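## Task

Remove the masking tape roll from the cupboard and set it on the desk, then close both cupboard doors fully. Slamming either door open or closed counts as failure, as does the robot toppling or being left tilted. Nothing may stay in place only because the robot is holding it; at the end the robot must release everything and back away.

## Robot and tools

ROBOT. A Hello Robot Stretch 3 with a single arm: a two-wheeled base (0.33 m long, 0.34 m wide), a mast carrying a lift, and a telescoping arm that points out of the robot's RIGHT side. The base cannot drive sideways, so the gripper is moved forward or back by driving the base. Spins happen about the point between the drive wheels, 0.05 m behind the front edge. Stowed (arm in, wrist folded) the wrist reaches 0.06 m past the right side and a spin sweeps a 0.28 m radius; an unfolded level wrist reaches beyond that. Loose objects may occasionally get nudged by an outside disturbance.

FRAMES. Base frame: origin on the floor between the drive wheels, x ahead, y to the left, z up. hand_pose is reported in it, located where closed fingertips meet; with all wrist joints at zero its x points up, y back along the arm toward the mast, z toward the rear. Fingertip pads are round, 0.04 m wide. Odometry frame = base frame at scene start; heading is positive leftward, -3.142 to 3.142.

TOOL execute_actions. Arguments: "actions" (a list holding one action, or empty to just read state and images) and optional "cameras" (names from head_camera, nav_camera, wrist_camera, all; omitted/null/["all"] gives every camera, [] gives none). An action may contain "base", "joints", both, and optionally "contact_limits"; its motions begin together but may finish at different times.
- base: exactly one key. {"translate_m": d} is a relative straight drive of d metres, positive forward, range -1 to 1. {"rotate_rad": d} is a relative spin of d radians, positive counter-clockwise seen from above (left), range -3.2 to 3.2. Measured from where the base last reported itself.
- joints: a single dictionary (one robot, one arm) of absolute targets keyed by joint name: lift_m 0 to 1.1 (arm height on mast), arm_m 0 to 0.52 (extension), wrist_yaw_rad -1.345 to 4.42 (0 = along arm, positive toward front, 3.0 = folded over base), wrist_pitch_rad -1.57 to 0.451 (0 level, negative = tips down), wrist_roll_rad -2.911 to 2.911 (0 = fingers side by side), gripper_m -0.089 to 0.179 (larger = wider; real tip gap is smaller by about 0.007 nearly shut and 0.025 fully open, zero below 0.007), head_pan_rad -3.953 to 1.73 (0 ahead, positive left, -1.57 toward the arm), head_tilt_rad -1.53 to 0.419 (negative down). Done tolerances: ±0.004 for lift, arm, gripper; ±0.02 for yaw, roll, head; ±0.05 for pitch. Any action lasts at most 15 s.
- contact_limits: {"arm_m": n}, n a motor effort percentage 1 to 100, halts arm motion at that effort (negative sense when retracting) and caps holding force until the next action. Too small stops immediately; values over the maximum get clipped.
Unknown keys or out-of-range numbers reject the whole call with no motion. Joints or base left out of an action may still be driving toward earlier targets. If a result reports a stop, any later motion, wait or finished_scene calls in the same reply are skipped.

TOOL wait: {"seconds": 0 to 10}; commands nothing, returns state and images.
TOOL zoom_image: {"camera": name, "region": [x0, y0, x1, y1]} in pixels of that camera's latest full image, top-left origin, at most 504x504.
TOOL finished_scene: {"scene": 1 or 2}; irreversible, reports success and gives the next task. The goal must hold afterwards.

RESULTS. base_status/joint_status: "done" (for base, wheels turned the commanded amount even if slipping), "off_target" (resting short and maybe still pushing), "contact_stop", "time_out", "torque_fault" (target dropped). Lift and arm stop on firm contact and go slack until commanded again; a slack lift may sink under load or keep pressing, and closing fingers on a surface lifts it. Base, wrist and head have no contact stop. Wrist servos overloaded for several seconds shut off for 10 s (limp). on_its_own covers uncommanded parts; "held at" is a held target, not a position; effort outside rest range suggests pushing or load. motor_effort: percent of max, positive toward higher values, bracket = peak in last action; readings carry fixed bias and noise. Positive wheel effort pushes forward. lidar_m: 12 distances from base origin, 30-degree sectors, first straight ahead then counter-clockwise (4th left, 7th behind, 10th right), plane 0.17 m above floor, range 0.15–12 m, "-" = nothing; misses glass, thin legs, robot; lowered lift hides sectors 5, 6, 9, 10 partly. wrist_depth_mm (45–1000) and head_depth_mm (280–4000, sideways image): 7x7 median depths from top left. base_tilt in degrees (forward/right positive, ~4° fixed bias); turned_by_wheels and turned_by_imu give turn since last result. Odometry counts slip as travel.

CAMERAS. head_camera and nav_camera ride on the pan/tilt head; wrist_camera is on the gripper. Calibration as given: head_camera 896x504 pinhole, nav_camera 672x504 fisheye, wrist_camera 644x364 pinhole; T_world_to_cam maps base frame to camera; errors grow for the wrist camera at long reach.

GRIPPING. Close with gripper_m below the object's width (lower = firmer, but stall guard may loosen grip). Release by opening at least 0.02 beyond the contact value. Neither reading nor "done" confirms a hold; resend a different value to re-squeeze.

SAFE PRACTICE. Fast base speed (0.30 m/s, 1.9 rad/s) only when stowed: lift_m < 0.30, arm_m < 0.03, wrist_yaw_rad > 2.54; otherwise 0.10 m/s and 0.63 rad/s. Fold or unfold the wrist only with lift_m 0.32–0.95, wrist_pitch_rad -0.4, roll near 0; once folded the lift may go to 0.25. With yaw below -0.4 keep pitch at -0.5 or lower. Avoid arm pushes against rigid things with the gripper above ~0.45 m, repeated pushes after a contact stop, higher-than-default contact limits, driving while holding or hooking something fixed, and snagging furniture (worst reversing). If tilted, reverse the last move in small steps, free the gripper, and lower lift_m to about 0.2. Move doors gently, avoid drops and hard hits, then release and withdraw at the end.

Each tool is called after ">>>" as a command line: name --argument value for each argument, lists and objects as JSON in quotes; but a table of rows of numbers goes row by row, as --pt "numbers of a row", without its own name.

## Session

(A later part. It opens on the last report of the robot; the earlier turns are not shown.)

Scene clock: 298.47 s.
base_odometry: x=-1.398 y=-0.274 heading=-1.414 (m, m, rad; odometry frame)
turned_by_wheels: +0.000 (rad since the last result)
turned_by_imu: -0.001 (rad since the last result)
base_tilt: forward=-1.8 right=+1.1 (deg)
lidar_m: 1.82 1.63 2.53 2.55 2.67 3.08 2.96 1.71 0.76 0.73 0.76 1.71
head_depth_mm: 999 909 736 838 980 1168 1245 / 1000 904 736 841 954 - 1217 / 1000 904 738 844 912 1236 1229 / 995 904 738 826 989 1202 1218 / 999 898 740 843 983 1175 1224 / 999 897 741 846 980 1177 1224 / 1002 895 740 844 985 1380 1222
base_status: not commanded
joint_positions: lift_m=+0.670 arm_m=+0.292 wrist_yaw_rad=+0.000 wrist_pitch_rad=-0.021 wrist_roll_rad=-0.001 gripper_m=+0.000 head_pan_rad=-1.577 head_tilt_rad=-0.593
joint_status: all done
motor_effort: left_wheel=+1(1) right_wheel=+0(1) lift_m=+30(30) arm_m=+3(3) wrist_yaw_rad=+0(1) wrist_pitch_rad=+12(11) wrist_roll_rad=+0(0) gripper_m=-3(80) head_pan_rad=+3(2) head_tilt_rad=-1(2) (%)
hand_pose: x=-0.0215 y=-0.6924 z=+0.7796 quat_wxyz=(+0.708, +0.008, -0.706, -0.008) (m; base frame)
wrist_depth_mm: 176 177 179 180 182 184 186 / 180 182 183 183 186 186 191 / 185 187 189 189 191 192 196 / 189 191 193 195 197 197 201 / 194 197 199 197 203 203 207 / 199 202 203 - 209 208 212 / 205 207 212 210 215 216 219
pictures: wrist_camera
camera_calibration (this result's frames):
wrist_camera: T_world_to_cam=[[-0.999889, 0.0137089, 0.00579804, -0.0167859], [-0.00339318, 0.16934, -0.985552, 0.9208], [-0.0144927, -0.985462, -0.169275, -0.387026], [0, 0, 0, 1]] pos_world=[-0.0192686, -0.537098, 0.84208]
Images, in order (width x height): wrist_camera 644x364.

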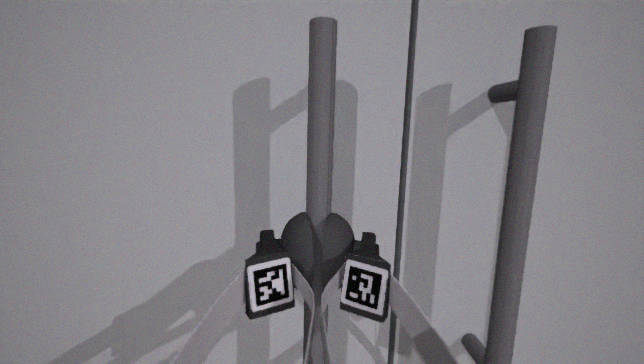

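>>> execute_actions --actions '[{"joints": {"gripper_m": 0.06}}]' --cameras '[]'

>>> execute_actions --actions '[{"joints": {"arm_m": 0.308}, "contact_limits": {"arm_m": 12}}]' --cameras '["wrist_camera"]'

>>> execute_actions --actions '[{"joints": {"gripper_m": 0.0}}]' --cameras '["wrist_camera"]'

Scene clock: 311.23 s.
base_odometry: x=-1.398 y=-0.274 heading=-1.414 (m, m, rad; odometry frame)
turned_by_wheels: +0.000 (rad since the last result)
turned_by_imu: +0.000 (rad since the last result)
base_tilt: forward=-1.8 right=+1.1 (deg)
lidar_m: 1.82 1.63 2.53 2.55 2.67 3.09 2.96 1.70 0.76 0.73 0.76 1.71
head_depth_mm: 996 907 734 842 978 1166 1241 / 1005 905 738 842 951 - 1210 / 998 903 739 841 914 1236 1226 / 1005 900 737 825 990 1187 1227 / 1000 898 740 843 982 1175 1226 / 1005 901 741 841 985 1176 1221 / 1006 896 742 847 983 1378 1223
base_status: not commanded
joint_positions: lift_m=+0.670 arm_m=+0.292 wrist_yaw_rad=+0.000 wrist_pitch_rad=-0.021 wrist_roll_rad=-0.001 gripper_m=+0.060 head_pan_rad=-1.577 head_tilt_rad=-0.593
joint_status: all done
motor_effort: left_wheel=+1(1) right_wheel=+0(0) lift_m=+30(30) arm_m=+3(2) wrist_yaw_rad=+0(0) wrist_pitch_rad=+12(12) wrist_roll_rad=+1(1) gripper_m=+1(80) head_pan_rad=+3(2) head_tilt_rad=-2(2) (%)
hand_pose: x=-0.0215 y=-0.6924 z=+0.7796 quat_wxyz=(+0.708, +0.008, -0.706, -0.008) (m; base frame)
wrist_depth_mm: 175 177 179 179 181 184 185 / 180 181 183 184 187 186 190 / 185 187 188 189 191 193 196 / 190 191 192 195 198 196 202 / 194 196 198 200 204 204 206 / 200 202 - 205 - 210 213 / 206 209 210 210 215 216 219
pictures: none
No camera images: the call's "cameras" was empty. Leave "cameras" out to get every camera's image.

Scene clock: 312.20 s.
base_odometry: x=-1.398 y=-0.274 heading=-1.414 (m, m, rad; odometry frame)
turned_by_wheels: +0.000 (rad since the last result)
turned_by_imu: +0.000 (rad since the last result)
base_tilt: forward=-1.8 right=+1.2 (deg)
lidar_m: 1.82 1.63 2.53 2.55 2.68 3.07 2.96 1.71 0.76 0.73 0.76 1.71
head_depth_mm: 999 909 735 838 979 1166 1250 / 1001 907 737 841 954 - 1204 / 998 904 738 841 - 1204 1232 / 997 901 739 827 1007 1173 1225 / 1005 900 740 848 983 1174 1226 / 1003 899 739 845 980 1173 1229 / 1006 900 740 844 982 1373 1220
base_status: not commanded
joint_positions: lift_m=+0.670 arm_m=+0.308 wrist_yaw_rad=+0.000 wrist_pitch_rad=-0.021 wrist_roll_rad=-0.001 gripper_m=+0.060 head_pan_rad=-1.577 head_tilt_rad=-0.593
joint_status: all done
motor_effort: left_wheel=+1(1) right_wheel=+0(0) lift_m=+30(30) arm_m=+4(6) wrist_yaw_rad=+0(0) wrist_pitch_rad=+12(12) wrist_roll_rad=+1(1) gripper_m=-1(0) head_pan_rad=+2(2) head_tilt_rad=-2(1) (%)
contact_limits: arm_m 12 (drawing in: default 17, maximum 29; extending or still: default 25, maximum 40)
hand_pose: x=-0.0215 y=-0.7083 z=+0.7796 quat_wxyz=(+0.708, +0.008, -0.706, -0.008) (m; base frame)
wrist_depth_mm: 162 163 164 165 167 168 169 / 166 166 168 168 171 172 173 / 170 171 172 172 176 176 180 / 174 176 177 176 181 181 184 / 179 180 181 182 187 186 190 / 183 185 - 187 - 192 195 / 188 190 192 194 199 196 202
pictures: wrist_camera
camera_calibration (this result's frames):
wrist_camera: T_world_to_cam=[[-0.99989, 0.0136761, 0.00579965, -0.0165843], [-0.00340032, 0.16934, -0.985552, 0.923489], [-0.0144606, -0.985463, -0.169275, -0.402674], [0, 0, 0, 1]] pos_world=[-0.0192652, -0.552977, 0.84208]
Images, in order (width x height): wrist_camera 644x364.

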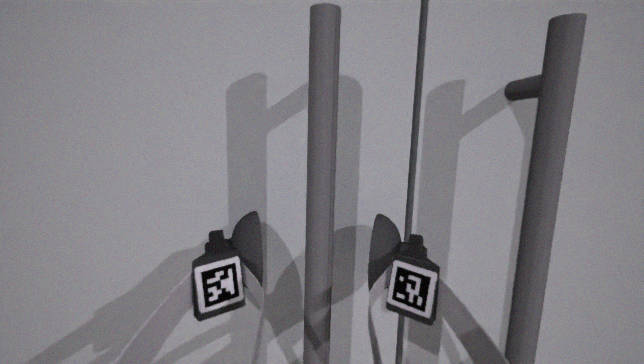

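Scene clock: 313.30 s.
base_odometry: x=-1.398 y=-0.274 heading=-1.414 (m, m, rad; odometry frame)
turned_by_wheels: +0.000 (rad since the last result)
turned_by_imu: +0.000 (rad since the last result)
base_tilt: forward=-1.8 right=+1.1 (deg)
lidar_m: 1.82 1.63 2.52 2.55 2.67 3.08 2.97 1.71 0.76 0.73 0.76 1.71
head_depth_mm: 998 914 734 839 978 1165 1259 / 1001 911 739 838 953 - 1213 / 998 906 739 839 - 1206 1225 / 1000 904 738 829 992 1172 1227 / 1001 901 742 845 980 1175 1223 / 1004 899 740 844 982 1179 1223 / 1002 900 743 847 985 1367 1223
base_status: not commanded
joint_positions: lift_m=+0.670 arm_m=+0.307 wrist_yaw_rad=+0.012 wrist_pitch_rad=-0.022 wrist_roll_rad=-0.001 gripper_m=+0.001 head_pan_rad=-1.577 head_tilt_rad=-0.593
joint_status: all done
motor_effort: left_wheel=+6(6) right_wheel=-7(7) lift_m=+30(31) arm_m=+5(5) wrist_yaw_rad=-10(10) wrist_pitch_rad=+13(13) wrist_roll_rad=+0(0) gripper_m=-13(90) head_pan_rad=+3(2) head_tilt_rad=-1(2) (%)
hand_pose: x=-0.0183 y=-0.7081 z=+0.7792 quat_wxyz=(+0.708, +0.012, -0.706, -0.004) (m; base frame)
wrist_depth_mm: 164 164 165 165 167 168 168 / 168 169 169 169 172 172 172 / 173 174 174 174 177 176 177 / 177 177 178 179 181 181 182 / 183 183 184 182 187 185 188 / 186 188 - 188 191 190 193 / 192 192 195 194 197 195 199
pictures: wrist_camera
camera_calibration (this result's frames):
wrist_camera: T_world_to_cam=[[-0.999982, 0.0013871, 0.00581883, -0.0221637], [-0.00549645, 0.170788, -0.985292, 0.923865], [-0.00236049, -0.985307, -0.170777, -0.400987], [0, 0, 0, 1]] pos_world=[-0.0180319, -0.55285, 0.841927]
Images, in order (width x height): wrist_camera 644x364.

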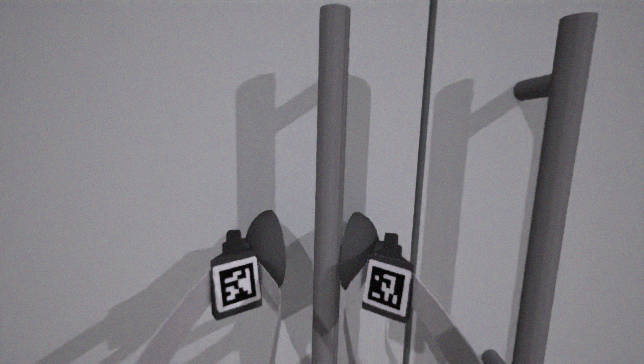

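>>> execute_actions --actions '[{"joints": {"arm_m": 0.299, "gripper_m": -0.01}}]' --cameras '["wrist_camera"]'

Scene clock: 320.93 s.
base_odometry: x=-1.398 y=-0.274 heading=-1.414 (m, m, rad; odometry frame)
turned_by_wheels: +0.000 (rad since the last result)
turned_by_imu: -0.001 (rad since the last result)
base_tilt: forward=-1.8 right=+1.1 (deg)
lidar_m: 1.82 1.63 2.53 2.55 2.68 3.10 2.96 1.71 0.76 0.73 0.76 1.71
head_depth_mm: 1001 904 736 840 973 1169 1251 / 997 903 738 840 955 - 1213 / 998 900 739 840 - 1203 1221 / 1002 899 738 826 993 1172 1224 / 1004 896 739 843 982 1173 1226 / 1006 898 740 844 984 1183 1219 / 1005 900 742 846 986 1373 1222
base_status: not commanded
joint_positions: lift_m=+0.670 arm_m=+0.299 wrist_yaw_rad=+0.000 wrist_pitch_rad=-0.019 wrist_roll_rad=-0.001 gripper_m=-0.010 head_pan_rad=-1.577 head_tilt_rad=-0.593
joint_status: all done
motor_effort: left_wheel=+1(8) right_wheel=+1(10) lift_m=+31(31) arm_m=-4(8) wrist_yaw_rad=-1(15) wrist_pitch_rad=+11(13) wrist_roll_rad=+0(1) gripper_m=-7(61) head_pan_rad=+2(3) head_tilt_rad=-1(2) (%)
hand_pose: x=-0.0215 y=-0.7002 z=+0.7800 quat_wxyz=(+0.708, +0.007, -0.706, -0.007) (m; base frame)
wrist_depth_mm: 169 170 171 172 175 176 178 / 172 174 176 176 179 180 182 / 177 178 180 181 183 185 188 / 181 183 185 186 189 188 193 / 186 188 189 154 193 194 198 / 191 194 193 158 199 199 204 / 196 199 202 201 206 205 209
pictures: wrist_camera
camera_calibration (this result's frames):
wrist_camera: T_world_to_cam=[[-0.999889, 0.0138766, 0.00546407, -0.0163428], [-0.00305682, 0.167908, -0.985798, 0.921668], [-0.014597, -0.985705, -0.167847, -0.395904], [0, 0, 0, 1]] pos_world=[-0.0193026, -0.544773, 0.842216]
Images, in order (width x height): wrist_camera 644x364.

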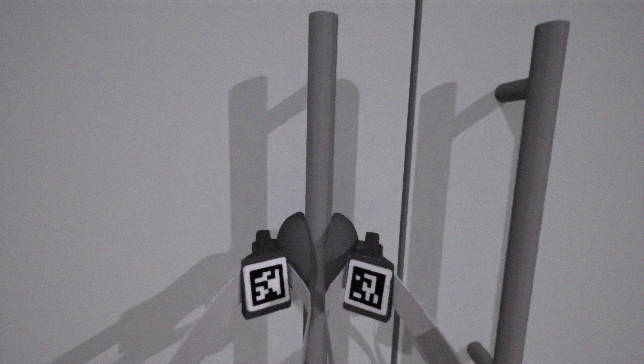

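>>> execute_actions --actions '[{"base": {"translate_m": 0.013}, "joints": {"arm_m": 0.234, "gripper_m": -0.03}}]' --cameras '["nav_camera", "wrist_camera"]'

Scene clock: 338.20 s.
base_odometry: x=-1.396 y=-0.287 heading=-1.414 (m, m, rad; odometry frame)
turned_by_wheels: +0.000 (rad since the last result)
turned_by_imu: -0.001 (rad since the last result)
base_tilt: forward=-1.8 right=+1.1 (deg)
lidar_m: 1.81 1.62 2.53 2.55 2.68 3.10 2.97 1.70 0.76 0.73 0.76 1.72
head_depth_mm: 997 911 738 843 977 1165 1242 / 999 903 740 837 951 - 1238 / 999 904 738 844 954 - 1222 / 1000 898 741 843 957 1209 1226 / 1000 898 740 844 983 1176 1232 / 1000 899 740 846 980 1176 1218 / 1000 900 741 846 982 1375 1224
base_status: done
joint_positions: lift_m=+0.670 arm_m=+0.234 wrist_yaw_rad=-0.002 wrist_pitch_rad=-0.019 wrist_roll_rad=-0.001 gripper_m=-0.030 head_pan_rad=-1.577 head_tilt_rad=-0.593
joint_status: all done
motor_effort: left_wheel=+1(11) right_wheel=+0(15) lift_m=+31(31) arm_m=-1(7) wrist_yaw_rad=+1(18) wrist_pitch_rad=+11(11) wrist_roll_rad=+0(0) gripper_m=-10(84) head_pan_rad=+2(4) head_tilt_rad=-2(1) (%)
hand_pose: x=-0.0219 y=-0.6350 z=+0.7802 quat_wxyz=(+0.708, +0.006, -0.707, -0.007) (m; base frame)
wrist_depth_mm: 229 232 232 236 237 239 241 / 233 238 239 240 242 245 248 / 241 244 247 246 251 250 255 / 248 247 250 254 257 259 261 / 255 255 257 259 263 264 270 / 260 264 262 - 271 273 279 / 266 267 273 274 280 282 285
pictures: nav_camera (sideways: a quarter turn counterclockwise sets it upright), wrist_camera
camera_calibration (this result's frames):
nav_camera: T_world_to_cam=[[-0.00504588, -0.56475, 0.825246, -1.0342], [-0.999959, -0.00333552, -0.00839678, 0.0675021], [0.00749471, -0.825255, -0.56471, 0.691722], [0, 0, 0, 1]] pos_world=[0.0570967, -0.0129897, 1.24466]
wrist_camera: T_world_to_cam=[[-0.999867, 0.0153381, 0.00545514, -0.0166858], [-0.00281348, 0.167242, -0.985912, 0.910562], [-0.0160344, -0.985797, -0.167177, -0.332228], [0, 0, 0, 1]] pos_world=[-0.0194488, -0.479538, 0.842284]
Images, in order (width x height): nav_camera 672x504, wrist_camera 644x364.

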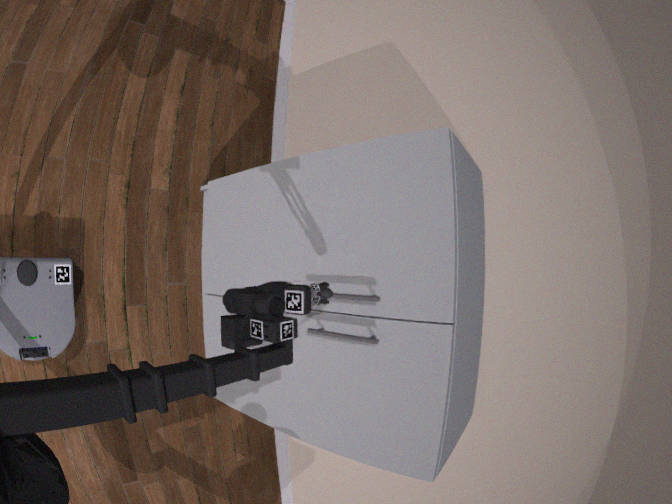

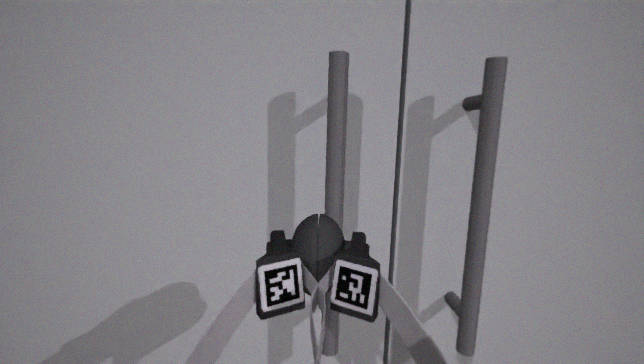

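>>> execute_actions --actions '[{"base": {"translate_m": -0.014}, "joints": {"gripper_m": 0.05}}]' --cameras '[]'

>>> execute_actions --actions '[{"joints": {"arm_m": 0.296}, "contact_limits": {"arm_m": 12}}]' --cameras '[]'

>>> execute_actions --actions '[{"joints": {"gripper_m": 0.026}}]' --cameras '["wrist_camera"]'

>>> execute_actions --actions '[{"joints": {"arm_m": 0.32}, "contact_limits": {"arm_m": 10}}]' --cameras '["wrist_camera"]'

Scene clock: 399.23 s.
base_odometry: x=-1.398 y=-0.273 heading=-1.414 (m, m, rad; odometry frame)
turned_by_wheels: +0.000 (rad since the last result)
turned_by_imu: -0.001 (rad since the last result)
base_tilt: forward=-1.8 right=+1.1 (deg)
lidar_m: 1.82 1.63 2.52 2.55 2.68 3.10 2.96 1.71 0.76 0.73 0.76 1.71
head_depth_mm: 996 905 734 839 979 1170 1234 / 994 903 740 838 953 - 1241 / 1005 901 738 842 953 - 1224 / 1001 896 737 829 957 1206 1228 / 1005 896 740 842 981 1178 1224 / 1003 900 740 848 986 1181 1220 / 1002 897 739 844 981 1380 1218
base_status: done
joint_positions: lift_m=+0.670 arm_m=+0.234 wrist_yaw_rad=-0.002 wrist_pitch_rad=-0.019 wrist_roll_rad=-0.001 gripper_m=+0.050 head_pan_rad=-1.577 head_tilt_rad=-0.593
joint_status: all done
motor_effort: left_wheel=+1(5) right_wheel=+0(4) lift_m=+31(30) arm_m=-2(2) wrist_yaw_rad=+1(1) wrist_pitch_rad=+11(11) wrist_roll_rad=+0(0) gripper_m=+0(80) head_pan_rad=+3(3) head_tilt_rad=-1(3) (%)
hand_pose: x=-0.0219 y=-0.6350 z=+0.7802 quat_wxyz=(+0.708, +0.006, -0.707, -0.007) (m; base frame)
wrist_depth_mm: 228 230 233 234 237 239 241 / 234 237 238 241 243 245 249 / 239 242 246 243 249 252 255 / 247 248 252 251 256 259 262 / 252 251 256 259 262 266 270 / 260 261 - 266 270 275 277 / 266 268 273 278 278 282 285
pictures: none
No camera images: the call's "cameras" was empty. Leave "cameras" out to get every camera's image.

Scene clock: 400.83 s.
base_odometry: x=-1.398 y=-0.273 heading=-1.414 (m, m, rad; odometry frame)
turned_by_wheels: +0.000 (rad since the last result)
turned_by_imu: +0.000 (rad since the last result)
base_tilt: forward=-1.8 right=+1.2 (deg)
lidar_m: 1.82 1.63 2.53 2.55 2.67 3.09 2.96 1.71 0.76 0.73 0.76 1.71
head_depth_mm: 996 908 737 838 973 1170 1241 / 1003 901 738 838 956 - 1195 / 1000 901 737 836 916 1239 1225 / 997 906 738 824 996 1179 1228 / 1000 896 738 843 979 1177 1227 / 1002 896 740 846 982 1180 1225 / 999 895 741 846 984 1366 1220
base_status: not commanded
joint_positions: lift_m=+0.670 arm_m=+0.296 wrist_yaw_rad=-0.002 wrist_pitch_rad=-0.019 wrist_roll_rad=-0.001 gripper_m=+0.050 head_pan_rad=-1.577 head_tilt_rad=-0.593
joint_status: all done
motor_effort: left_wheel=+1(1) right_wheel=+0(0) lift_m=+30(31) arm_m=+2(3) wrist_yaw_rad=+1(1) wrist_pitch_rad=+11(10) wrist_roll_rad=+1(0) gripper_m=+2(1) head_pan_rad=+3(2) head_tilt_rad=-2(2) (%)
contact_limits: arm_m 12 (drawing in: default 17, maximum 29; extending or still: default 25, maximum 40)
hand_pose: x=-0.0218 y=-0.6965 z=+0.7802 quat_wxyz=(+0.708, +0.006, -0.706, -0.007) (m; base frame)
wrist_depth_mm: 172 173 175 175 178 179 183 / 177 177 180 180 183 182 186 / 180 182 184 186 188 188 191 / 185 187 189 189 193 194 198 / 190 192 193 195 199 199 204 / 195 197 - 200 205 204 208 / 200 203 206 206 210 209 216
pictures: none
No camera images: the call's "cameras" was empty. Leave "cameras" out to get every camera's image.

Scene clock: 401.57 s.
base_odometry: x=-1.398 y=-0.273 heading=-1.414 (m, m, rad; odometry frame)
turned_by_wheels: +0.000 (rad since the last result)
turned_by_imu: +0.000 (rad since the last result)
base_tilt: forward=-1.8 right=+1.1 (deg)
lidar_m: 1.82 1.63 2.53 2.55 2.68 3.08 2.97 1.71 0.76 0.73 0.76 1.71
head_depth_mm: 999 906 735 841 977 1172 1235 / 997 905 736 839 956 - 1200 / 1005 899 739 844 912 1244 1225 / 1003 899 738 828 996 1169 1227 / 1000 900 742 842 983 1173 1226 / 997 898 738 843 984 1177 1222 / 1005 893 741 846 985 1370 1220
base_status: not commanded
joint_positions: lift_m=+0.670 arm_m=+0.296 wrist_yaw_rad=-0.002 wrist_pitch_rad=-0.019 wrist_roll_rad=-0.001 gripper_m=+0.026 head_pan_rad=-1.577 head_tilt_rad=-0.593
joint_status: all done
motor_effort: left_wheel=+1(1) right_wheel=+0(0) lift_m=+31(31) arm_m=+2(3) wrist_yaw_rad=+1(0) wrist_pitch_rad=+11(11) wrist_roll_rad=+0(0) gripper_m=+1(75) head_pan_rad=+3(1) head_tilt_rad=-2(2) (%)
hand_pose: x=-0.0218 y=-0.6965 z=+0.7802 quat_wxyz=(+0.708, +0.006, -0.706, -0.007) (m; base frame)
wrist_depth_mm: 172 173 175 176 179 180 182 / 176 177 179 181 183 183 186 / 180 183 184 185 188 188 193 / 185 187 187 190 194 194 198 / 190 192 193 175 198 199 202 / 195 197 197 163 204 205 208 / 201 203 205 207 210 210 214
pictures: wrist_camera
camera_calibration (this result's frames):
wrist_camera: T_world_to_cam=[[-0.999871, 0.0151086, 0.0054552, -0.0158439], [-0.00285193, 0.167241, -0.985912, 0.920846], [-0.0158081, -0.9858, -0.167177, -0.392847], [0, 0, 0, 1]] pos_world=[-0.0194258, -0.541033, 0.842284]
Images, in order (width x height): wrist_camera 644x364.

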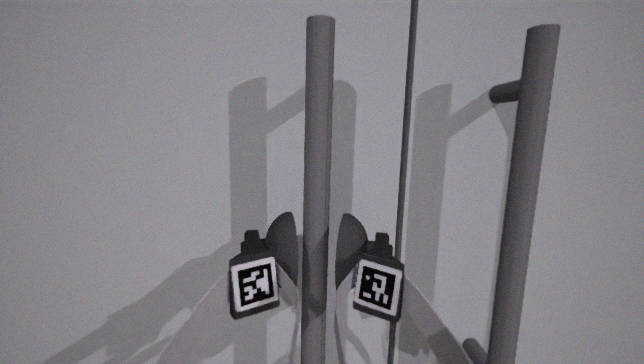

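Scene clock: 402.67 s.
base_odometry: x=-1.398 y=-0.273 heading=-1.414 (m, m, rad; odometry frame)
turned_by_wheels: +0.000 (rad since the last result)
turned_by_imu: +0.000 (rad since the last result)
base_tilt: forward=-1.8 right=+1.1 (deg)
lidar_m: 1.82 1.63 2.53 2.55 2.68 3.07 2.97 1.71 0.76 0.73 0.76 1.71
head_depth_mm: 997 907 737 841 978 1165 1237 / 1001 906 737 840 957 - 1217 / 1001 902 738 842 - 1205 1223 / 1005 902 741 825 995 1178 1229 / 1001 899 740 847 984 1176 1224 / 1001 899 740 847 984 1175 1226 / 1006 896 740 846 990 1373 1224
base_status: not commanded
joint_positions: lift_m=+0.670 arm_m=+0.308 wrist_yaw_rad=-0.001 wrist_pitch_rad=-0.020 wrist_roll_rad=-0.001 gripper_m=+0.026 head_pan_rad=-1.577 head_tilt_rad=-0.594
joint_status: arm_m contact_stop (moved +0.012 of +0.024)
on_its_own: arm_m is slack since a contact_stop, until your next command for it (your +0.320 is given up)
motor_effort: left_wheel=+0(2) right_wheel=+1(1) lift_m=+31(30) arm_m=+0(11) wrist_yaw_rad=+0(0) wrist_pitch_rad=+12(14) wrist_roll_rad=+0(0) gripper_m=-1(2) head_pan_rad=+2(2) head_tilt_rad=-3(2) (%)
contact_limits: arm_m 10 (drawing in: default 17, maximum 29; extending or still: default 25, maximum 40)
hand_pose: x=-0.0216 y=-0.7088 z=+0.7798 quat_wxyz=(+0.708, +0.007, -0.706, -0.008) (m; base frame)
wrist_depth_mm: 161 162 164 164 167 168 169 / 166 166 168 168 170 172 173 / 169 171 172 173 176 177 179 / 174 176 177 178 180 181 185 / 177 180 181 181 185 186 190 / 183 185 184 186 191 192 194 / 189 190 194 193 197 196 201
pictures: wrist_camera
camera_calibration (this result's frames):
wrist_camera: T_world_to_cam=[[-0.999886, 0.0140773, 0.00547604, -0.0161409], [-0.0030219, 0.168775, -0.98565, 0.9234], [-0.0147995, -0.985554, -0.168714, -0.4037], [0, 0, 0, 1]] pos_world=[-0.0193232, -0.553488, 0.842128]
Images, in order (width x height): wrist_camera 644x364.

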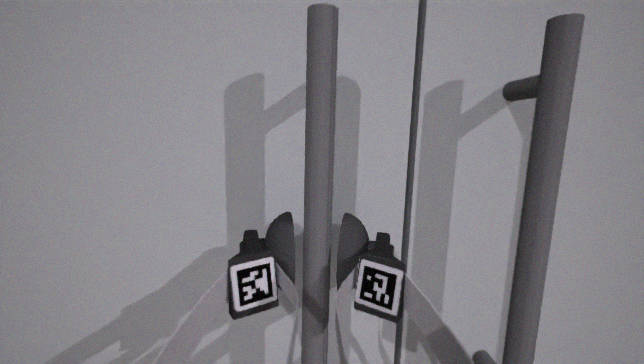

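>>> execute_actions --actions '[{"joints": {"gripper_m": -0.04}}]' --cameras '["wrist_camera"]'

>>> execute_actions --actions '[{"joints": {"arm_m": 0.26}, "contact_limits": {"arm_m": 25}}]' --cameras '["nav_camera", "wrist_camera"]'

Scene clock: 410.27 s.
base_odometry: x=-1.398 y=-0.273 heading=-1.414 (m, m, rad; odometry frame)
turned_by_wheels: +0.000 (rad since the last result)
turned_by_imu: -0.001 (rad since the last result)
base_tilt: forward=-1.7 right=+1.1 (deg)
lidar_m: 1.82 1.63 2.53 2.55 2.67 3.10 2.96 1.70 0.76 0.73 0.76 1.71
head_depth_mm: 997 907 737 839 980 1169 1244 / 998 903 738 843 952 - 1217 / 994 901 738 841 - 1205 1230 / 998 897 739 829 992 1174 1229 / 1005 896 738 845 983 1178 1230 / 1007 897 740 847 985 1178 1232 / 1005 893 744 844 990 1374 1223
base_status: not commanded
joint_positions: lift_m=+0.670 arm_m=+0.307 wrist_yaw_rad=+0.004 wrist_pitch_rad=-0.020 wrist_roll_rad=-0.001 gripper_m=-0.039 head_pan_rad=-1.577 head_tilt_rad=-0.594
joint_status: all done
on_its_own: arm_m is slack since a contact_stop, until your next command for it (your +0.320 is given up)
motor_effort: left_wheel=+0(1) right_wheel=+1(1) lift_m=+31(30) arm_m=+1(1) wrist_yaw_rad=-4(5) wrist_pitch_rad=+11(12) wrist_roll_rad=+0(0) gripper_m=-18(95) head_pan_rad=+3(2) head_tilt_rad=-3(1) (%)
hand_pose: x=-0.0204 y=-0.7078 z=+0.7798 quat_wxyz=(+0.708, +0.009, -0.706, -0.006) (m; base frame)
wrist_depth_mm: 163 163 165 165 168 168 169 / 167 168 169 169 172 172 174 / 171 171 174 173 176 177 179 / 175 176 177 178 182 182 184 / 179 181 182 147 186 185 190 / 185 186 187 150 192 191 195 / 190 191 194 193 197 197 201
pictures: wrist_camera
camera_calibration (this result's frames):
wrist_camera: T_world_to_cam=[[-0.99994, 0.00948645, 0.00547301, -0.0182291], [-0.00379489, 0.168652, -0.985668, 0.923177], [-0.0102735, -0.98563, -0.168606, -0.402754], [0, 0, 0, 1]] pos_world=[-0.0188624, -0.552489, 0.842139]
Images, in order (width x height): wrist_camera 644x364.

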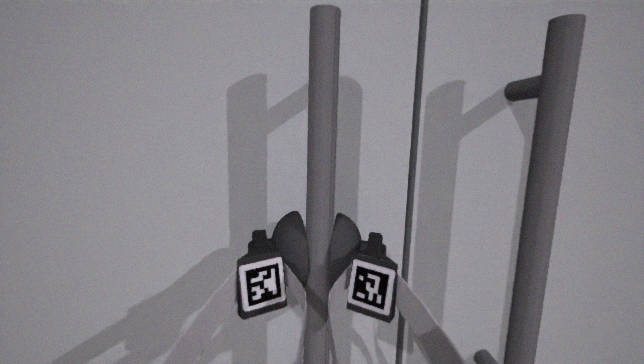

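Scene clock: 411.70 s.
base_odometry: x=-1.398 y=-0.273 heading=-1.414 (m, m, rad; odometry frame)
turned_by_wheels: +0.000 (rad since the last result)
turned_by_imu: +0.000 (rad since the last result)
base_tilt: forward=-1.8 right=+1.1 (deg)
lidar_m: 1.82 1.63 2.53 2.55 2.67 3.09 2.96 1.71 0.76 0.73 0.76 1.71
head_depth_mm: 994 908 737 839 974 1170 1239 / 998 903 736 839 959 - 1207 / 997 900 736 840 944 1252 1223 / 1004 896 742 829 966 1211 1226 / 999 895 738 843 982 1177 1221 / 1001 896 743 845 982 1180 1226 / 999 900 741 845 986 1371 1227
base_status: not commanded
joint_positions: lift_m=+0.670 arm_m=+0.260 wrist_yaw_rad=+0.001 wrist_pitch_rad=-0.017 wrist_roll_rad=-0.001 gripper_m=-0.039 head_pan_rad=-1.577 head_tilt_rad=-0.594
joint_status: all done
motor_effort: left_wheel=+1(2) right_wheel=+0(1) lift_m=+31(31) arm_m=-2(7) wrist_yaw_rad=-2(4) wrist_pitch_rad=+10(11) wrist_roll_rad=+0(0) gripper_m=-13(18) head_pan_rad=+2(2) head_tilt_rad=-1(1) (%)
contact_limits: arm_m 25 (drawing in: default 17, maximum 29; extending or still: default 25, maximum 40)
hand_pose: x=-0.0211 y=-0.6610 z=+0.7804 quat_wxyz=(+0.708, +0.007, -0.706, -0.006) (m; base frame)
wrist_depth_mm: 205 207 210 209 212 212 215 / 209 210 213 216 217 219 221 / 215 217 220 221 223 226 229 / 221 223 224 226 230 229 233 / 227 229 231 230 237 237 241 / 232 235 237 - 241 241 246 / 240 242 243 247 249 253 255
pictures: nav_camera (sideways: a quarter turn counterclockwise sets it upright), wrist_camera
camera_calibration (this result's frames):
nav_camera: T_world_to_cam=[[-0.00503557, -0.565078, 0.825022, -1.0339], [-0.999959, -0.00335401, -0.00840055, 0.067507], [0.00751409, -0.825031, -0.565038, 0.692148], [0, 0, 0, 1]] pos_world=[0.0570971, -0.0129659, 1.24465]
wrist_camera: T_world_to_cam=[[-0.999912, 0.0120959, 0.0054398, -0.0175893], [-0.00335528, 0.166107, -0.986102, 0.914588], [-0.0128314, -0.986034, -0.166052, -0.358802], [0, 0, 0, 1]] pos_world=[-0.0191229, -0.505498, 0.842393]
Images, in order (width x height): nav_camera 672x504, wrist_camera 644x364.

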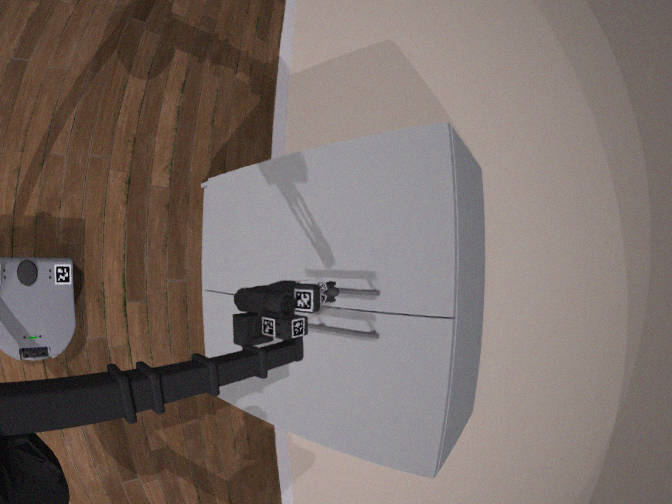

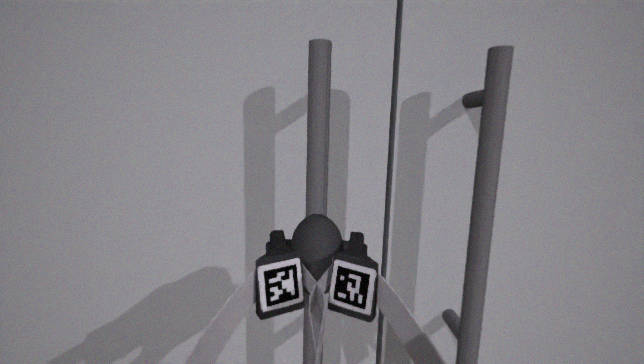

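>>> execute_actions --actions '[{"base": {"translate_m": -0.392}, "joints": {"wrist_yaw_rad": 1.15, "gripper_m": 0.065, "head_pan_rad": -1.2}}]' --cameras '[]'

>>> execute_actions --actions '[{"joints": {"arm_m": 0.42}, "contact_limits": {"arm_m": 10}}]' --cameras '["head_camera", "wrist_camera"]'

Scene clock: 498.87 s.
base_odometry: x=-1.459 y=+0.114 heading=-1.414 (m, m, rad; odometry frame)
turned_by_wheels: +0.000 (rad since the last result)
turned_by_imu: -0.001 (rad since the last result)
base_tilt: forward=-1.9 right=+1.1 (deg)
lidar_m: 2.21 1.97 2.65 2.57 2.68 2.67 2.57 1.71 1.25 0.73 0.76 1.04
head_depth_mm: 962 904 698 781 887 - 1190 / 1001 899 729 819 922 1152 1227 / 1040 901 759 863 972 1207 1217 / 1074 896 797 900 1052 1262 1224 / 1123 896 839 950 1129 1335 1222 / 1173 893 881 1019 1213 1401 1215 / 1220 896 929 1091 1341 1452 1219
base_status: done
joint_positions: lift_m=+0.670 arm_m=+0.260 wrist_yaw_rad=+1.148 wrist_pitch_rad=-0.017 wrist_roll_rad=-0.001 gripper_m=+0.065 head_pan_rad=-1.207 head_tilt_rad=-0.594
joint_status: all done
motor_effort: left_wheel=+1(5) right_wheel=+0(5) lift_m=+31(31) arm_m=-2(2) wrist_yaw_rad=+1(1) wrist_pitch_rad=+10(10) wrist_roll_rad=+0(0) gripper_m=+0(82) head_pan_rad=+2(21) head_tilt_rad=-3(2) (%)
hand_pose: x=+0.2118 y=-0.5103 z=+0.7804 quat_wxyz=(+0.598, +0.389, -0.590, +0.379) (m; base frame)
wrist_depth_mm: - - - 619 389 289 229 / - - - 628 394 280 231 / - - - 626 378 282 233 / - - - 649 388 285 234 / - - - 655 388 288 233 / - - - 668 - 297 237 / - - - 679 421 292 239
pictures: none
No camera images: the call's "cameras" was empty. Leave "cameras" out to get every camera's image.

Scene clock: 501.30 s.
base_odometry: x=-1.459 y=+0.114 heading=-1.414 (m, m, rad; odometry frame)
turned_by_wheels: +0.000 (rad since the last result)
turned_by_imu: +0.000 (rad since the last result)
base_tilt: forward=-1.8 right=+1.2 (deg)
lidar_m: 2.22 1.98 2.65 2.57 2.68 2.66 2.57 1.71 1.25 0.73 0.76 1.04
head_depth_mm: 966 906 697 777 924 1031 1200 / 1001 903 726 810 980 1092 1225 / 1039 897 759 852 1001 1173 1222 / 1078 894 796 894 1059 1263 1229 / 1118 897 834 949 1133 1346 1224 / 1166 894 880 1011 1205 1397 1229 / 1223 896 930 1084 1329 1447 1220
base_status: not commanded
joint_positions: lift_m=+0.670 arm_m=+0.420 wrist_yaw_rad=+1.149 wrist_pitch_rad=-0.017 wrist_roll_rad=-0.001 gripper_m=+0.065 head_pan_rad=-1.207 head_tilt_rad=-0.594
joint_status: all done
motor_effort: left_wheel=+0(1) right_wheel=+0(0) lift_m=+30(31) arm_m=+3(4) wrist_yaw_rad=+0(1) wrist_pitch_rad=+10(10) wrist_roll_rad=+0(0) gripper_m=+0(0) head_pan_rad=+2(2) head_tilt_rad=-1(2) (%)
contact_limits: arm_m 10 (drawing in: default 17, maximum 29; extending or still: default 25, maximum 40)
hand_pose: x=+0.2120 y=-0.6695 z=+0.7804 quat_wxyz=(+0.598, +0.389, -0.590, +0.379) (m; base frame)
wrist_depth_mm: - - 605 265 170 125 99 / - - 615 215 172 126 100 / - - 653 236 174 127 100 / - - 676 240 176 128 101 / - - - 242 168 129 101 / - - - 245 - 130 102 / - - - 253 181 126 103
pictures: head_camera (sideways: a quarter turn clockwise sets it upright), wrist_camera
camera_calibration (this result's frames):
head_camera: T_world_to_cam=[[-0.190716, 0.569505, -0.799557, 1.06644], [0.933652, 0.356799, 0.0314379, -0.0414998], [0.303185, -0.740512, -0.599767, 0.738156], [0, 0, 0, 1]] pos_world=[0.0183366, -0.0459249, 1.29671]
wrist_camera: T_world_to_cam=[[-0.421729, -0.906706, 0.00543919, -0.522119], [-0.152827, 0.0651676, -0.986102, 0.880882], [0.89375, -0.416699, -0.166052, -0.175167], [0, 0, 0, 1]] pos_world=[0.0709852, -0.603805, 0.842393]
Images, in order (width x height): head_camera 896x504, wrist_camera 644x364.

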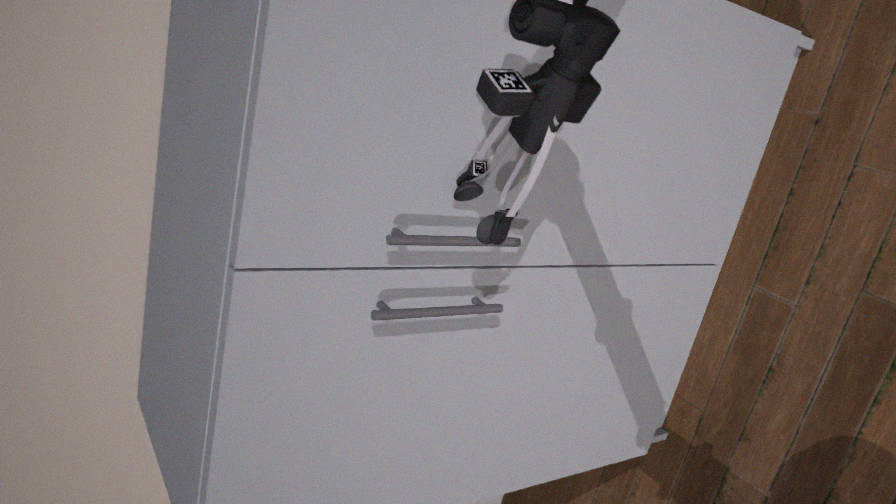

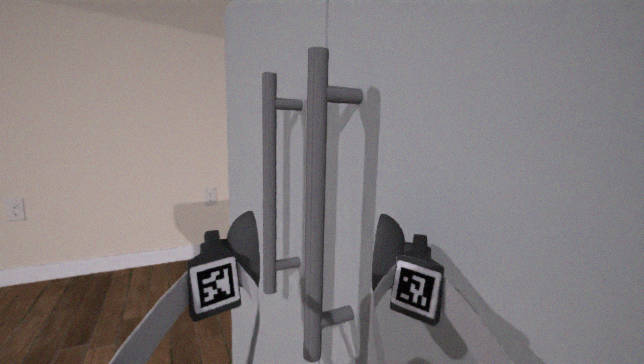

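>>> execute_actions --actions '[{"joints": {"arm_m": 0.426}, "contact_limits": {"arm_m": 10}}]' --cameras '[]'

>>> execute_actions --actions '[{"base": {"translate_m": 0.045}}]' --cameras '["head_camera", "wrist_camera"]'

Scene clock: 529.67 s.
base_odometry: x=-1.459 y=+0.114 heading=-1.414 (m, m, rad; odometry frame)
turned_by_wheels: +0.000 (rad since the last result)
turned_by_imu: +0.000 (rad since the last result)
base_tilt: forward=-1.7 right=+1.1 (deg)
lidar_m: 2.21 1.97 2.65 2.56 2.67 2.67 2.57 1.70 1.25 0.73 0.76 1.04
head_depth_mm: 972 905 696 778 921 1035 1199 / 1004 901 726 810 976 1103 1229 / 1034 899 760 854 1001 1174 1229 / 1078 895 800 892 1058 1259 1227 / 1124 898 836 953 1129 1349 1227 / 1168 892 879 1023 1210 1403 1219 / 1208 895 929 1085 1337 1453 1220
base_status: not commanded
joint_positions: lift_m=+0.670 arm_m=+0.426 wrist_yaw_rad=+1.159 wrist_pitch_rad=-0.017 wrist_roll_rad=-0.001 gripper_m=+0.065 head_pan_rad=-1.207 head_tilt_rad=-0.594
joint_status: all done
motor_effort: left_wheel=+1(1) right_wheel=+0(1) lift_m=+31(31) arm_m=+4(5) wrist_yaw_rad=-8(8) wrist_pitch_rad=+10(10) wrist_roll_rad=+0(0) gripper_m=+3(3) head_pan_rad=+3(3) head_tilt_rad=-2(1) (%)
contact_limits: arm_m 10 (drawing in: default 17, maximum 29; extending or still: default 25, maximum 40)
hand_pose: x=+0.2130 y=-0.6729 z=+0.7804 quat_wxyz=(+0.596, +0.392, -0.588, +0.382) (m; base frame)
wrist_depth_mm: - - 603 260 165 121 96 / - - 631 211 167 122 96 / - - 663 229 169 123 97 / - - 690 234 170 124 98 / - - - 256 164 125 98 / - - - 260 - 127 99 / - - - 246 177 123 99
pictures: none
No camera images: the call's "cameras" was empty. Leave "cameras" out to get every camera's image.

Scene clock: 531.07 s.
base_odometry: x=-1.452 y=+0.069 heading=-1.414 (m, m, rad; odometry frame)
turned_by_wheels: +0.000 (rad since the last result)
turned_by_imu: +0.000 (rad since the last result)
base_tilt: forward=-1.8 right=+1.1 (deg)
lidar_m: 2.17 1.93 2.65 2.56 2.67 2.71 2.61 1.71 1.25 0.73 0.76 1.71
head_depth_mm: 965 905 698 782 921 1031 1176 / 999 900 727 811 974 1096 1226 / 1042 902 762 843 998 1176 1236 / 1081 898 795 889 1052 1252 1218 / 1118 897 833 960 1124 1341 1227 / 1169 895 880 1017 1214 1400 1227 / 1222 890 930 1084 1662 1443 1220
base_status: done
joint_positions: lift_m=+0.670 arm_m=+0.426 wrist_yaw_rad=+1.159 wrist_pitch_rad=-0.018 wrist_roll_rad=-0.001 gripper_m=+0.065 head_pan_rad=-1.207 head_tilt_rad=-0.594
joint_status: not commanded
motor_effort: left_wheel=+2(6) right_wheel=+0(9) lift_m=+31(31) arm_m=+4(4) wrist_yaw_rad=-8(8) wrist_pitch_rad=+10(10) wrist_roll_rad=+0(0) gripper_m=+4(4) head_pan_rad=+3(2) head_tilt_rad=-3(2) (%)
hand_pose: x=+0.2130 y=-0.6729 z=+0.7804 quat_wxyz=(+0.596, +0.392, -0.588, +0.382) (m; base frame)
wrist_depth_mm: - - - 260 165 121 96 / - - - 250 166 122 96 / - - - 253 169 123 97 / - - - 260 170 124 98 / - - - 266 163 125 98 / - - - 274 - 126 99 / - - - 288 177 123 99
pictures: head_camera (sideways: a quarter turn clockwise sets it upright), wrist_camera
camera_calibration (this result's frames):
head_camera: T_world_to_cam=[[-0.190716, 0.569505, -0.799557, 1.06644], [0.933652, 0.356799, 0.0314379, -0.0414998], [0.303185, -0.740512, -0.599767, 0.738156], [0, 0, 0, 1]] pos_world=[0.0183366, -0.0459249, 1.29671]
wrist_camera: T_world_to_cam=[[-0.412337, -0.911015, 0.00543704, -0.529719], [-0.153517, 0.0635985, -0.986097, 0.880352], [0.898004, -0.407439, -0.16608, -0.172226], [0, 0, 0, 1]] pos_world=[0.0713854, -0.608742, 0.84239]
Images, in order (width x height): head_camera 896x504, wrist_camera 644x364.

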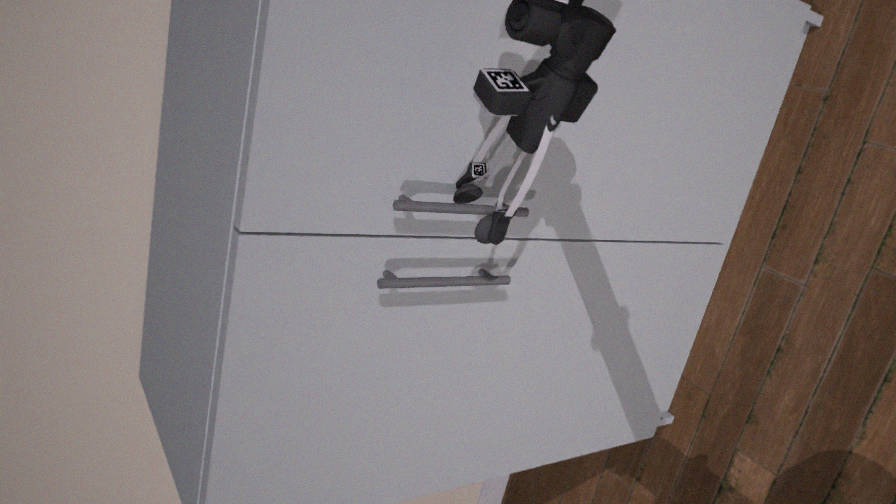

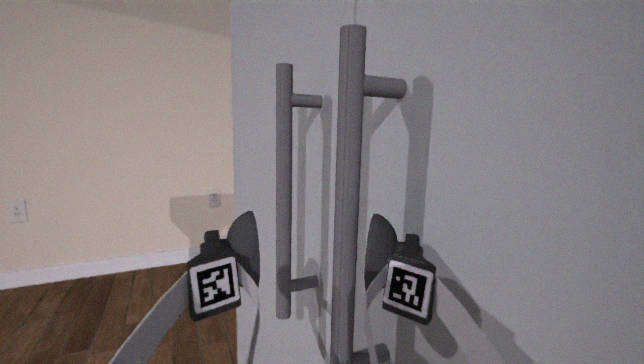

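>>> execute_actions --actions '[{"base": {"translate_m": 0.014}}]' --cameras '["wrist_camera"]'

Scene clock: 537.90 s.
base_odometry: x=-1.450 y=+0.056 heading=-1.414 (m, m, rad; odometry frame)
turned_by_wheels: +0.000 (rad since the last result)
turned_by_imu: -0.001 (rad since the last result)
base_tilt: forward=-1.9 right=+1.1 (deg)
lidar_m: 2.15 1.92 2.65 2.56 2.67 2.73 2.63 1.71 0.76 0.73 0.76 1.70
head_depth_mm: 965 904 695 777 926 1028 1176 / 996 905 727 808 974 1104 1230 / 1040 899 758 848 1003 1176 1230 / 1077 893 798 898 1057 1253 1228 / 1128 899 836 960 1120 1341 1226 / 1163 893 879 1017 1211 1410 1227 / 1222 901 926 1096 1643 1448 1223
base_status: done
joint_positions: lift_m=+0.670 arm_m=+0.426 wrist_yaw_rad=+1.159 wrist_pitch_rad=-0.018 wrist_roll_rad=-0.001 gripper_m=+0.065 head_pan_rad=-1.207 head_tilt_rad=-0.594
joint_status: not commanded
motor_effort: left_wheel=-6(7) right_wheel=+12(13) lift_m=+30(31) arm_m=+4(4) wrist_yaw_rad=-8(8) wrist_pitch_rad=+10(11) wrist_roll_rad=+0(0) gripper_m=+3(3) head_pan_rad=+2(3) head_tilt_rad=-1(2) (%)
hand_pose: x=+0.2130 y=-0.6729 z=+0.7803 quat_wxyz=(+0.596, +0.393, -0.587, +0.382) (m; base frame)
wrist_depth_mm: - - - 259 158 121 96 / - - - 240 154 122 96 / - - - 245 160 123 97 / - - - 251 170 124 98 / - - - 258 163 125 98 / - - - 263 - 126 99 / - - - 286 178 122 99
pictures: wrist_camera
camera_calibration (this result's frames):
wrist_camera: T_world_to_cam=[[-0.412329, -0.911019, 0.00544514, -0.529727], [-0.153992, 0.0638036, -0.98601, 0.880388], [0.897926, -0.407399, -0.166597, -0.171786], [0, 0, 0, 1]] pos_world=[0.0714017, -0.608749, 0.842337]
Images, in order (width x height): wrist_camera 644x364.

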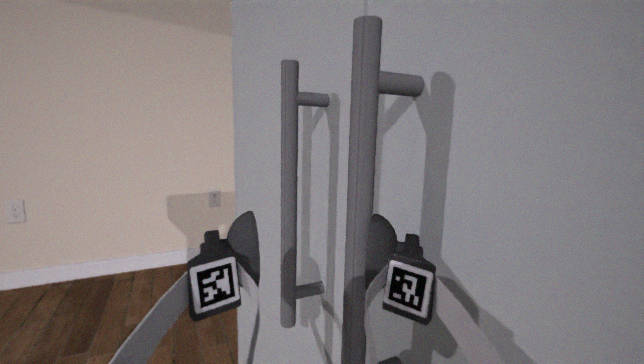

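>>> execute_actions --actions '[{"base": {"translate_m": -0.005}, "joints": {"arm_m": 0.438, "gripper_m": 0.03}, "contact_limits": {"arm_m": 15}}]' --cameras '["wrist_camera"]'

Scene clock: 556.77 s.
base_odometry: x=-1.451 y=+0.061 heading=-1.415 (m, m, rad; odometry frame)
turned_by_wheels: -0.001 (rad since the last result)
turned_by_imu: -0.001 (rad since the last result)
base_tilt: forward=-1.8 right=+1.1 (deg)
lidar_m: 2.16 1.93 2.65 2.56 2.68 2.72 2.62 1.71 1.25 0.73 0.76 1.71
head_depth_mm: 972 904 696 779 926 1028 1174 / 1001 903 727 809 968 1095 1230 / 1036 899 761 844 992 1179 1220 / 1079 899 795 897 1057 1258 1227 / 1126 896 836 961 1124 1349 1219 / 1165 894 882 1017 1210 1402 1226 / 1221 895 927 1100 1666 1443 1227
base_status: done
joint_positions: lift_m=+0.670 arm_m=+0.438 wrist_yaw_rad=+1.155 wrist_pitch_rad=-0.018 wrist_roll_rad=-0.001 gripper_m=+0.030 head_pan_rad=-1.207 head_tilt_rad=-0.594
joint_status: all done
motor_effort: left_wheel=-10(10) right_wheel=+18(18) lift_m=+30(30) arm_m=+5(4) wrist_yaw_rad=-4(8) wrist_pitch_rad=+10(11) wrist_roll_rad=+0(0) gripper_m=+2(78) head_pan_rad=+2(2) head_tilt_rad=-1(3) (%)
contact_limits: arm_m 15 (drawing in: default 17, maximum 29; extending or still: default 25, maximum 40)
hand_pose: x=+0.2126 y=-0.6859 z=+0.7803 quat_wxyz=(+0.597, +0.391, -0.588, +0.381) (m; base frame)
wrist_depth_mm: - - 520 209 146 108 85 / - - 547 187 148 108 86 / - - 577 203 149 109 86 / - - 595 206 152 110 87 / - - - 194 152 111 87 / - - - 271 140 112 88 / - - 563 218 166 113 89
pictures: wrist_camera
camera_calibration (this result's frames):
wrist_camera: T_world_to_cam=[[-0.416499, -0.90912, 0.00544878, -0.53959], [-0.153836, 0.064568, -0.985985, 0.881578], [0.896026, -0.4115, -0.166748, -0.178957], [0, 0, 0, 1]] pos_world=[0.0712304, -0.621115, 0.842322]
Images, in order (width x height): wrist_camera 644x364.

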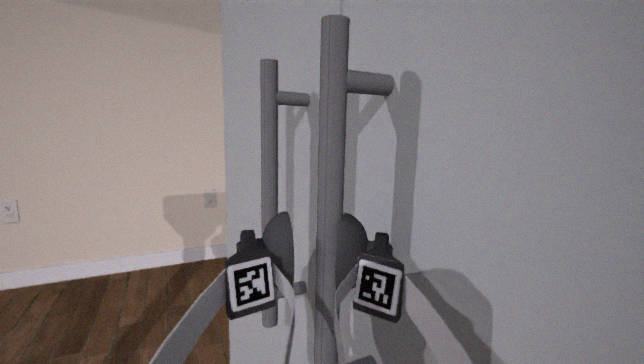

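>>> execute_actions --actions '[{"base": {"translate_m": -0.003}, "joints": {"arm_m": 0.444, "gripper_m": -0.035}, "contact_limits": {"arm_m": 15}}]' --cameras '["wrist_camera"]'

Scene clock: 564.97 s.
base_odometry: x=-1.451 y=+0.064 heading=-1.415 (m, m, rad; odometry frame)
turned_by_wheels: +0.000 (rad since the last result)
turned_by_imu: -0.001 (rad since the last result)
base_tilt: forward=-1.8 right=+1.2 (deg)
lidar_m: 2.16 1.93 2.66 2.56 2.67 2.72 2.62 1.71 1.25 0.73 0.76 1.70
head_depth_mm: 967 905 695 778 931 1028 1175 / 1002 904 727 803 968 1093 1225 / 1040 899 761 849 995 1171 1223 / 1081 892 797 899 1052 1262 1222 / 1124 899 835 959 1127 1345 1228 / 1165 895 879 1021 1210 1399 1216 / 1214 894 927 1083 1653 1439 1218
base_status: done
joint_positions: lift_m=+0.670 arm_m=+0.444 wrist_yaw_rad=+1.153 wrist_pitch_rad=-0.018 wrist_roll_rad=-0.001 gripper_m=-0.034 head_pan_rad=-1.207 head_tilt_rad=-0.594
joint_status: all done
motor_effort: left_wheel=-4(14) right_wheel=+8(11) lift_m=+31(31) arm_m=+3(4) wrist_yaw_rad=-3(4) wrist_pitch_rad=+10(10) wrist_roll_rad=+0(0) gripper_m=-15(90) head_pan_rad=+3(2) head_tilt_rad=-1(2) (%)
contact_limits: arm_m 15 (drawing in: default 17, maximum 29; extending or still: default 25, maximum 40)
hand_pose: x=+0.2124 y=-0.6924 z=+0.7803 quat_wxyz=(+0.597, +0.391, -0.589, +0.380) (m; base frame)
wrist_depth_mm: - - 483 187 137 101 80 / - - 499 174 138 102 80 / - - 524 190 141 103 81 / - - 550 192 142 103 81 / - - - 158 143 104 82 / - - - - 137 105 83 / - - 523 218 157 106 83
pictures: wrist_camera
camera_calibration (this result's frames):
wrist_camera: T_world_to_cam=[[-0.418201, -0.908338, 0.00545072, -0.544693], [-0.153715, 0.0648543, -0.985985, 0.882142], [0.895254, -0.413177, -0.166748, -0.182463], [0, 0, 0, 1]] pos_world=[0.071158, -0.627366, 0.842322]
Images, in order (width x height): wrist_camera 644x364.

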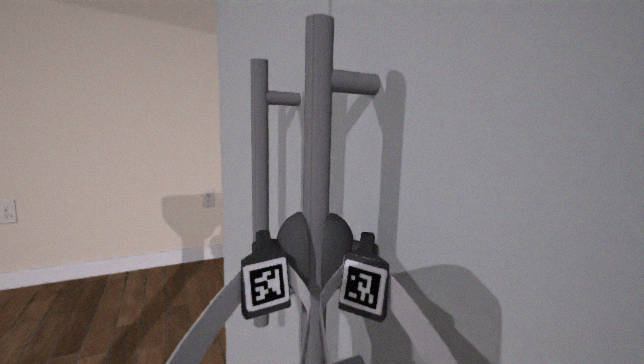

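>>> execute_actions --actions '[{"base": {"translate_m": 0.006}, "joints": {"arm_m": 0.41}, "contact_limits": {"arm_m": 25}}]' --cameras '["nav_camera", "wrist_camera"]'

Scene clock: 574.67 s.
base_odometry: x=-1.450 y=+0.058 heading=-1.416 (m, m, rad; odometry frame)
turned_by_wheels: -0.001 (rad since the last result)
turned_by_imu: -0.005 (rad since the last result)
base_tilt: forward=-1.8 right=+1.1 (deg)
lidar_m: 2.16 1.92 2.66 2.56 2.68 2.73 2.62 1.72 1.25 0.72 0.74 1.70
head_depth_mm: 963 906 684 768 905 1016 1166 / 1004 900 710 790 964 1076 1202 / 1033 898 735 814 972 1145 1227 / 1073 897 790 885 1042 1242 1221 / 1118 896 833 958 1121 1339 1230 / 1158 893 878 1011 1201 1394 1225 / 1216 897 927 1082 1666 1446 1222
base_status: done
joint_positions: lift_m=+0.670 arm_m=+0.410 wrist_yaw_rad=+1.131 wrist_pitch_rad=-0.019 wrist_roll_rad=-0.001 gripper_m=-0.034 head_pan_rad=-1.207 head_tilt_rad=-0.594
joint_status: all done
on_its_own: right_wheel is at rest, and its effort (+22) is outside its rest range (-18 to +18); wrist_yaw_rad is at rest, and its effort (+14) is outside its rest range (-12 to +12)
motor_effort: left_wheel=-14(23) right_wheel=+22(31) lift_m=+30(30) arm_m=-3(3) wrist_yaw_rad=+14(28) wrist_pitch_rad=+11(12) wrist_roll_rad=+0(0) gripper_m=-17(20) head_pan_rad=+2(2) head_tilt_rad=-2(2) (%)
contact_limits: arm_m 25 (drawing in: default 17, maximum 29; extending or still: default 25, maximum 40)
hand_pose: x=+0.2100 y=-0.6642 z=+0.7801 quat_wxyz=(+0.601, +0.384, -0.593, +0.373) (m; base frame)
wrist_depth_mm: - - 555 199 147 112 90 / - - 579 191 148 113 91 / - - 600 196 150 114 91 / - - 626 198 152 115 92 / - - 659 175 154 116 93 / - - - - 143 117 94 / - - 585 211 167 119 94
pictures: nav_camera (sideways: a quarter turn counterclockwise sets it upright), wrist_camera
camera_calibration (this result's frames):
nav_camera: T_world_to_cam=[[0.199678, -0.528696, 0.82499, -1.03511], [-0.931066, -0.364754, -0.00840109, 0.0670875], [0.30536, -0.766443, -0.565085, 0.690392], [0, 0, 0, 1]] pos_world=[0.0583333, 0.0063574, 1.24465]
wrist_camera: T_world_to_cam=[[-0.437769, -0.899071, 0.00545967, -0.509713], [-0.152716, 0.0683724, -0.985902, 0.881889], [0.886023, -0.432431, -0.167234, -0.179193], [0, 0, 0, 1]] pos_world=[0.0703115, -0.596054, 0.842272]
Images, in order (width x height): nav_camera 672x504, wrist_camera 644x364.

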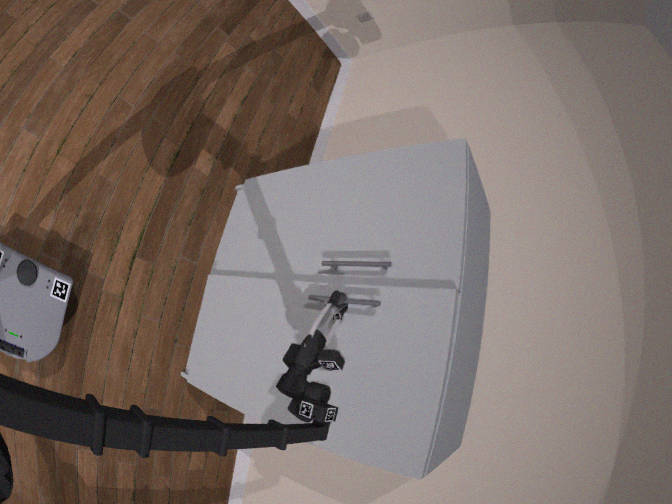

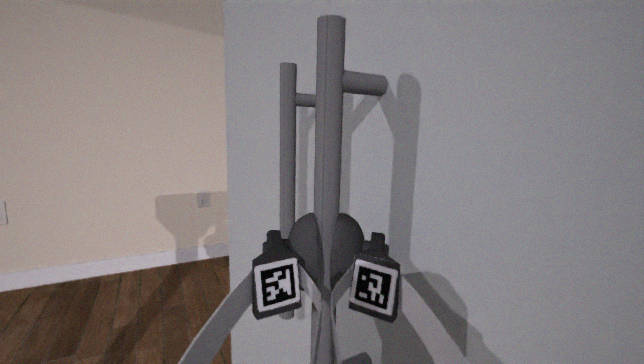

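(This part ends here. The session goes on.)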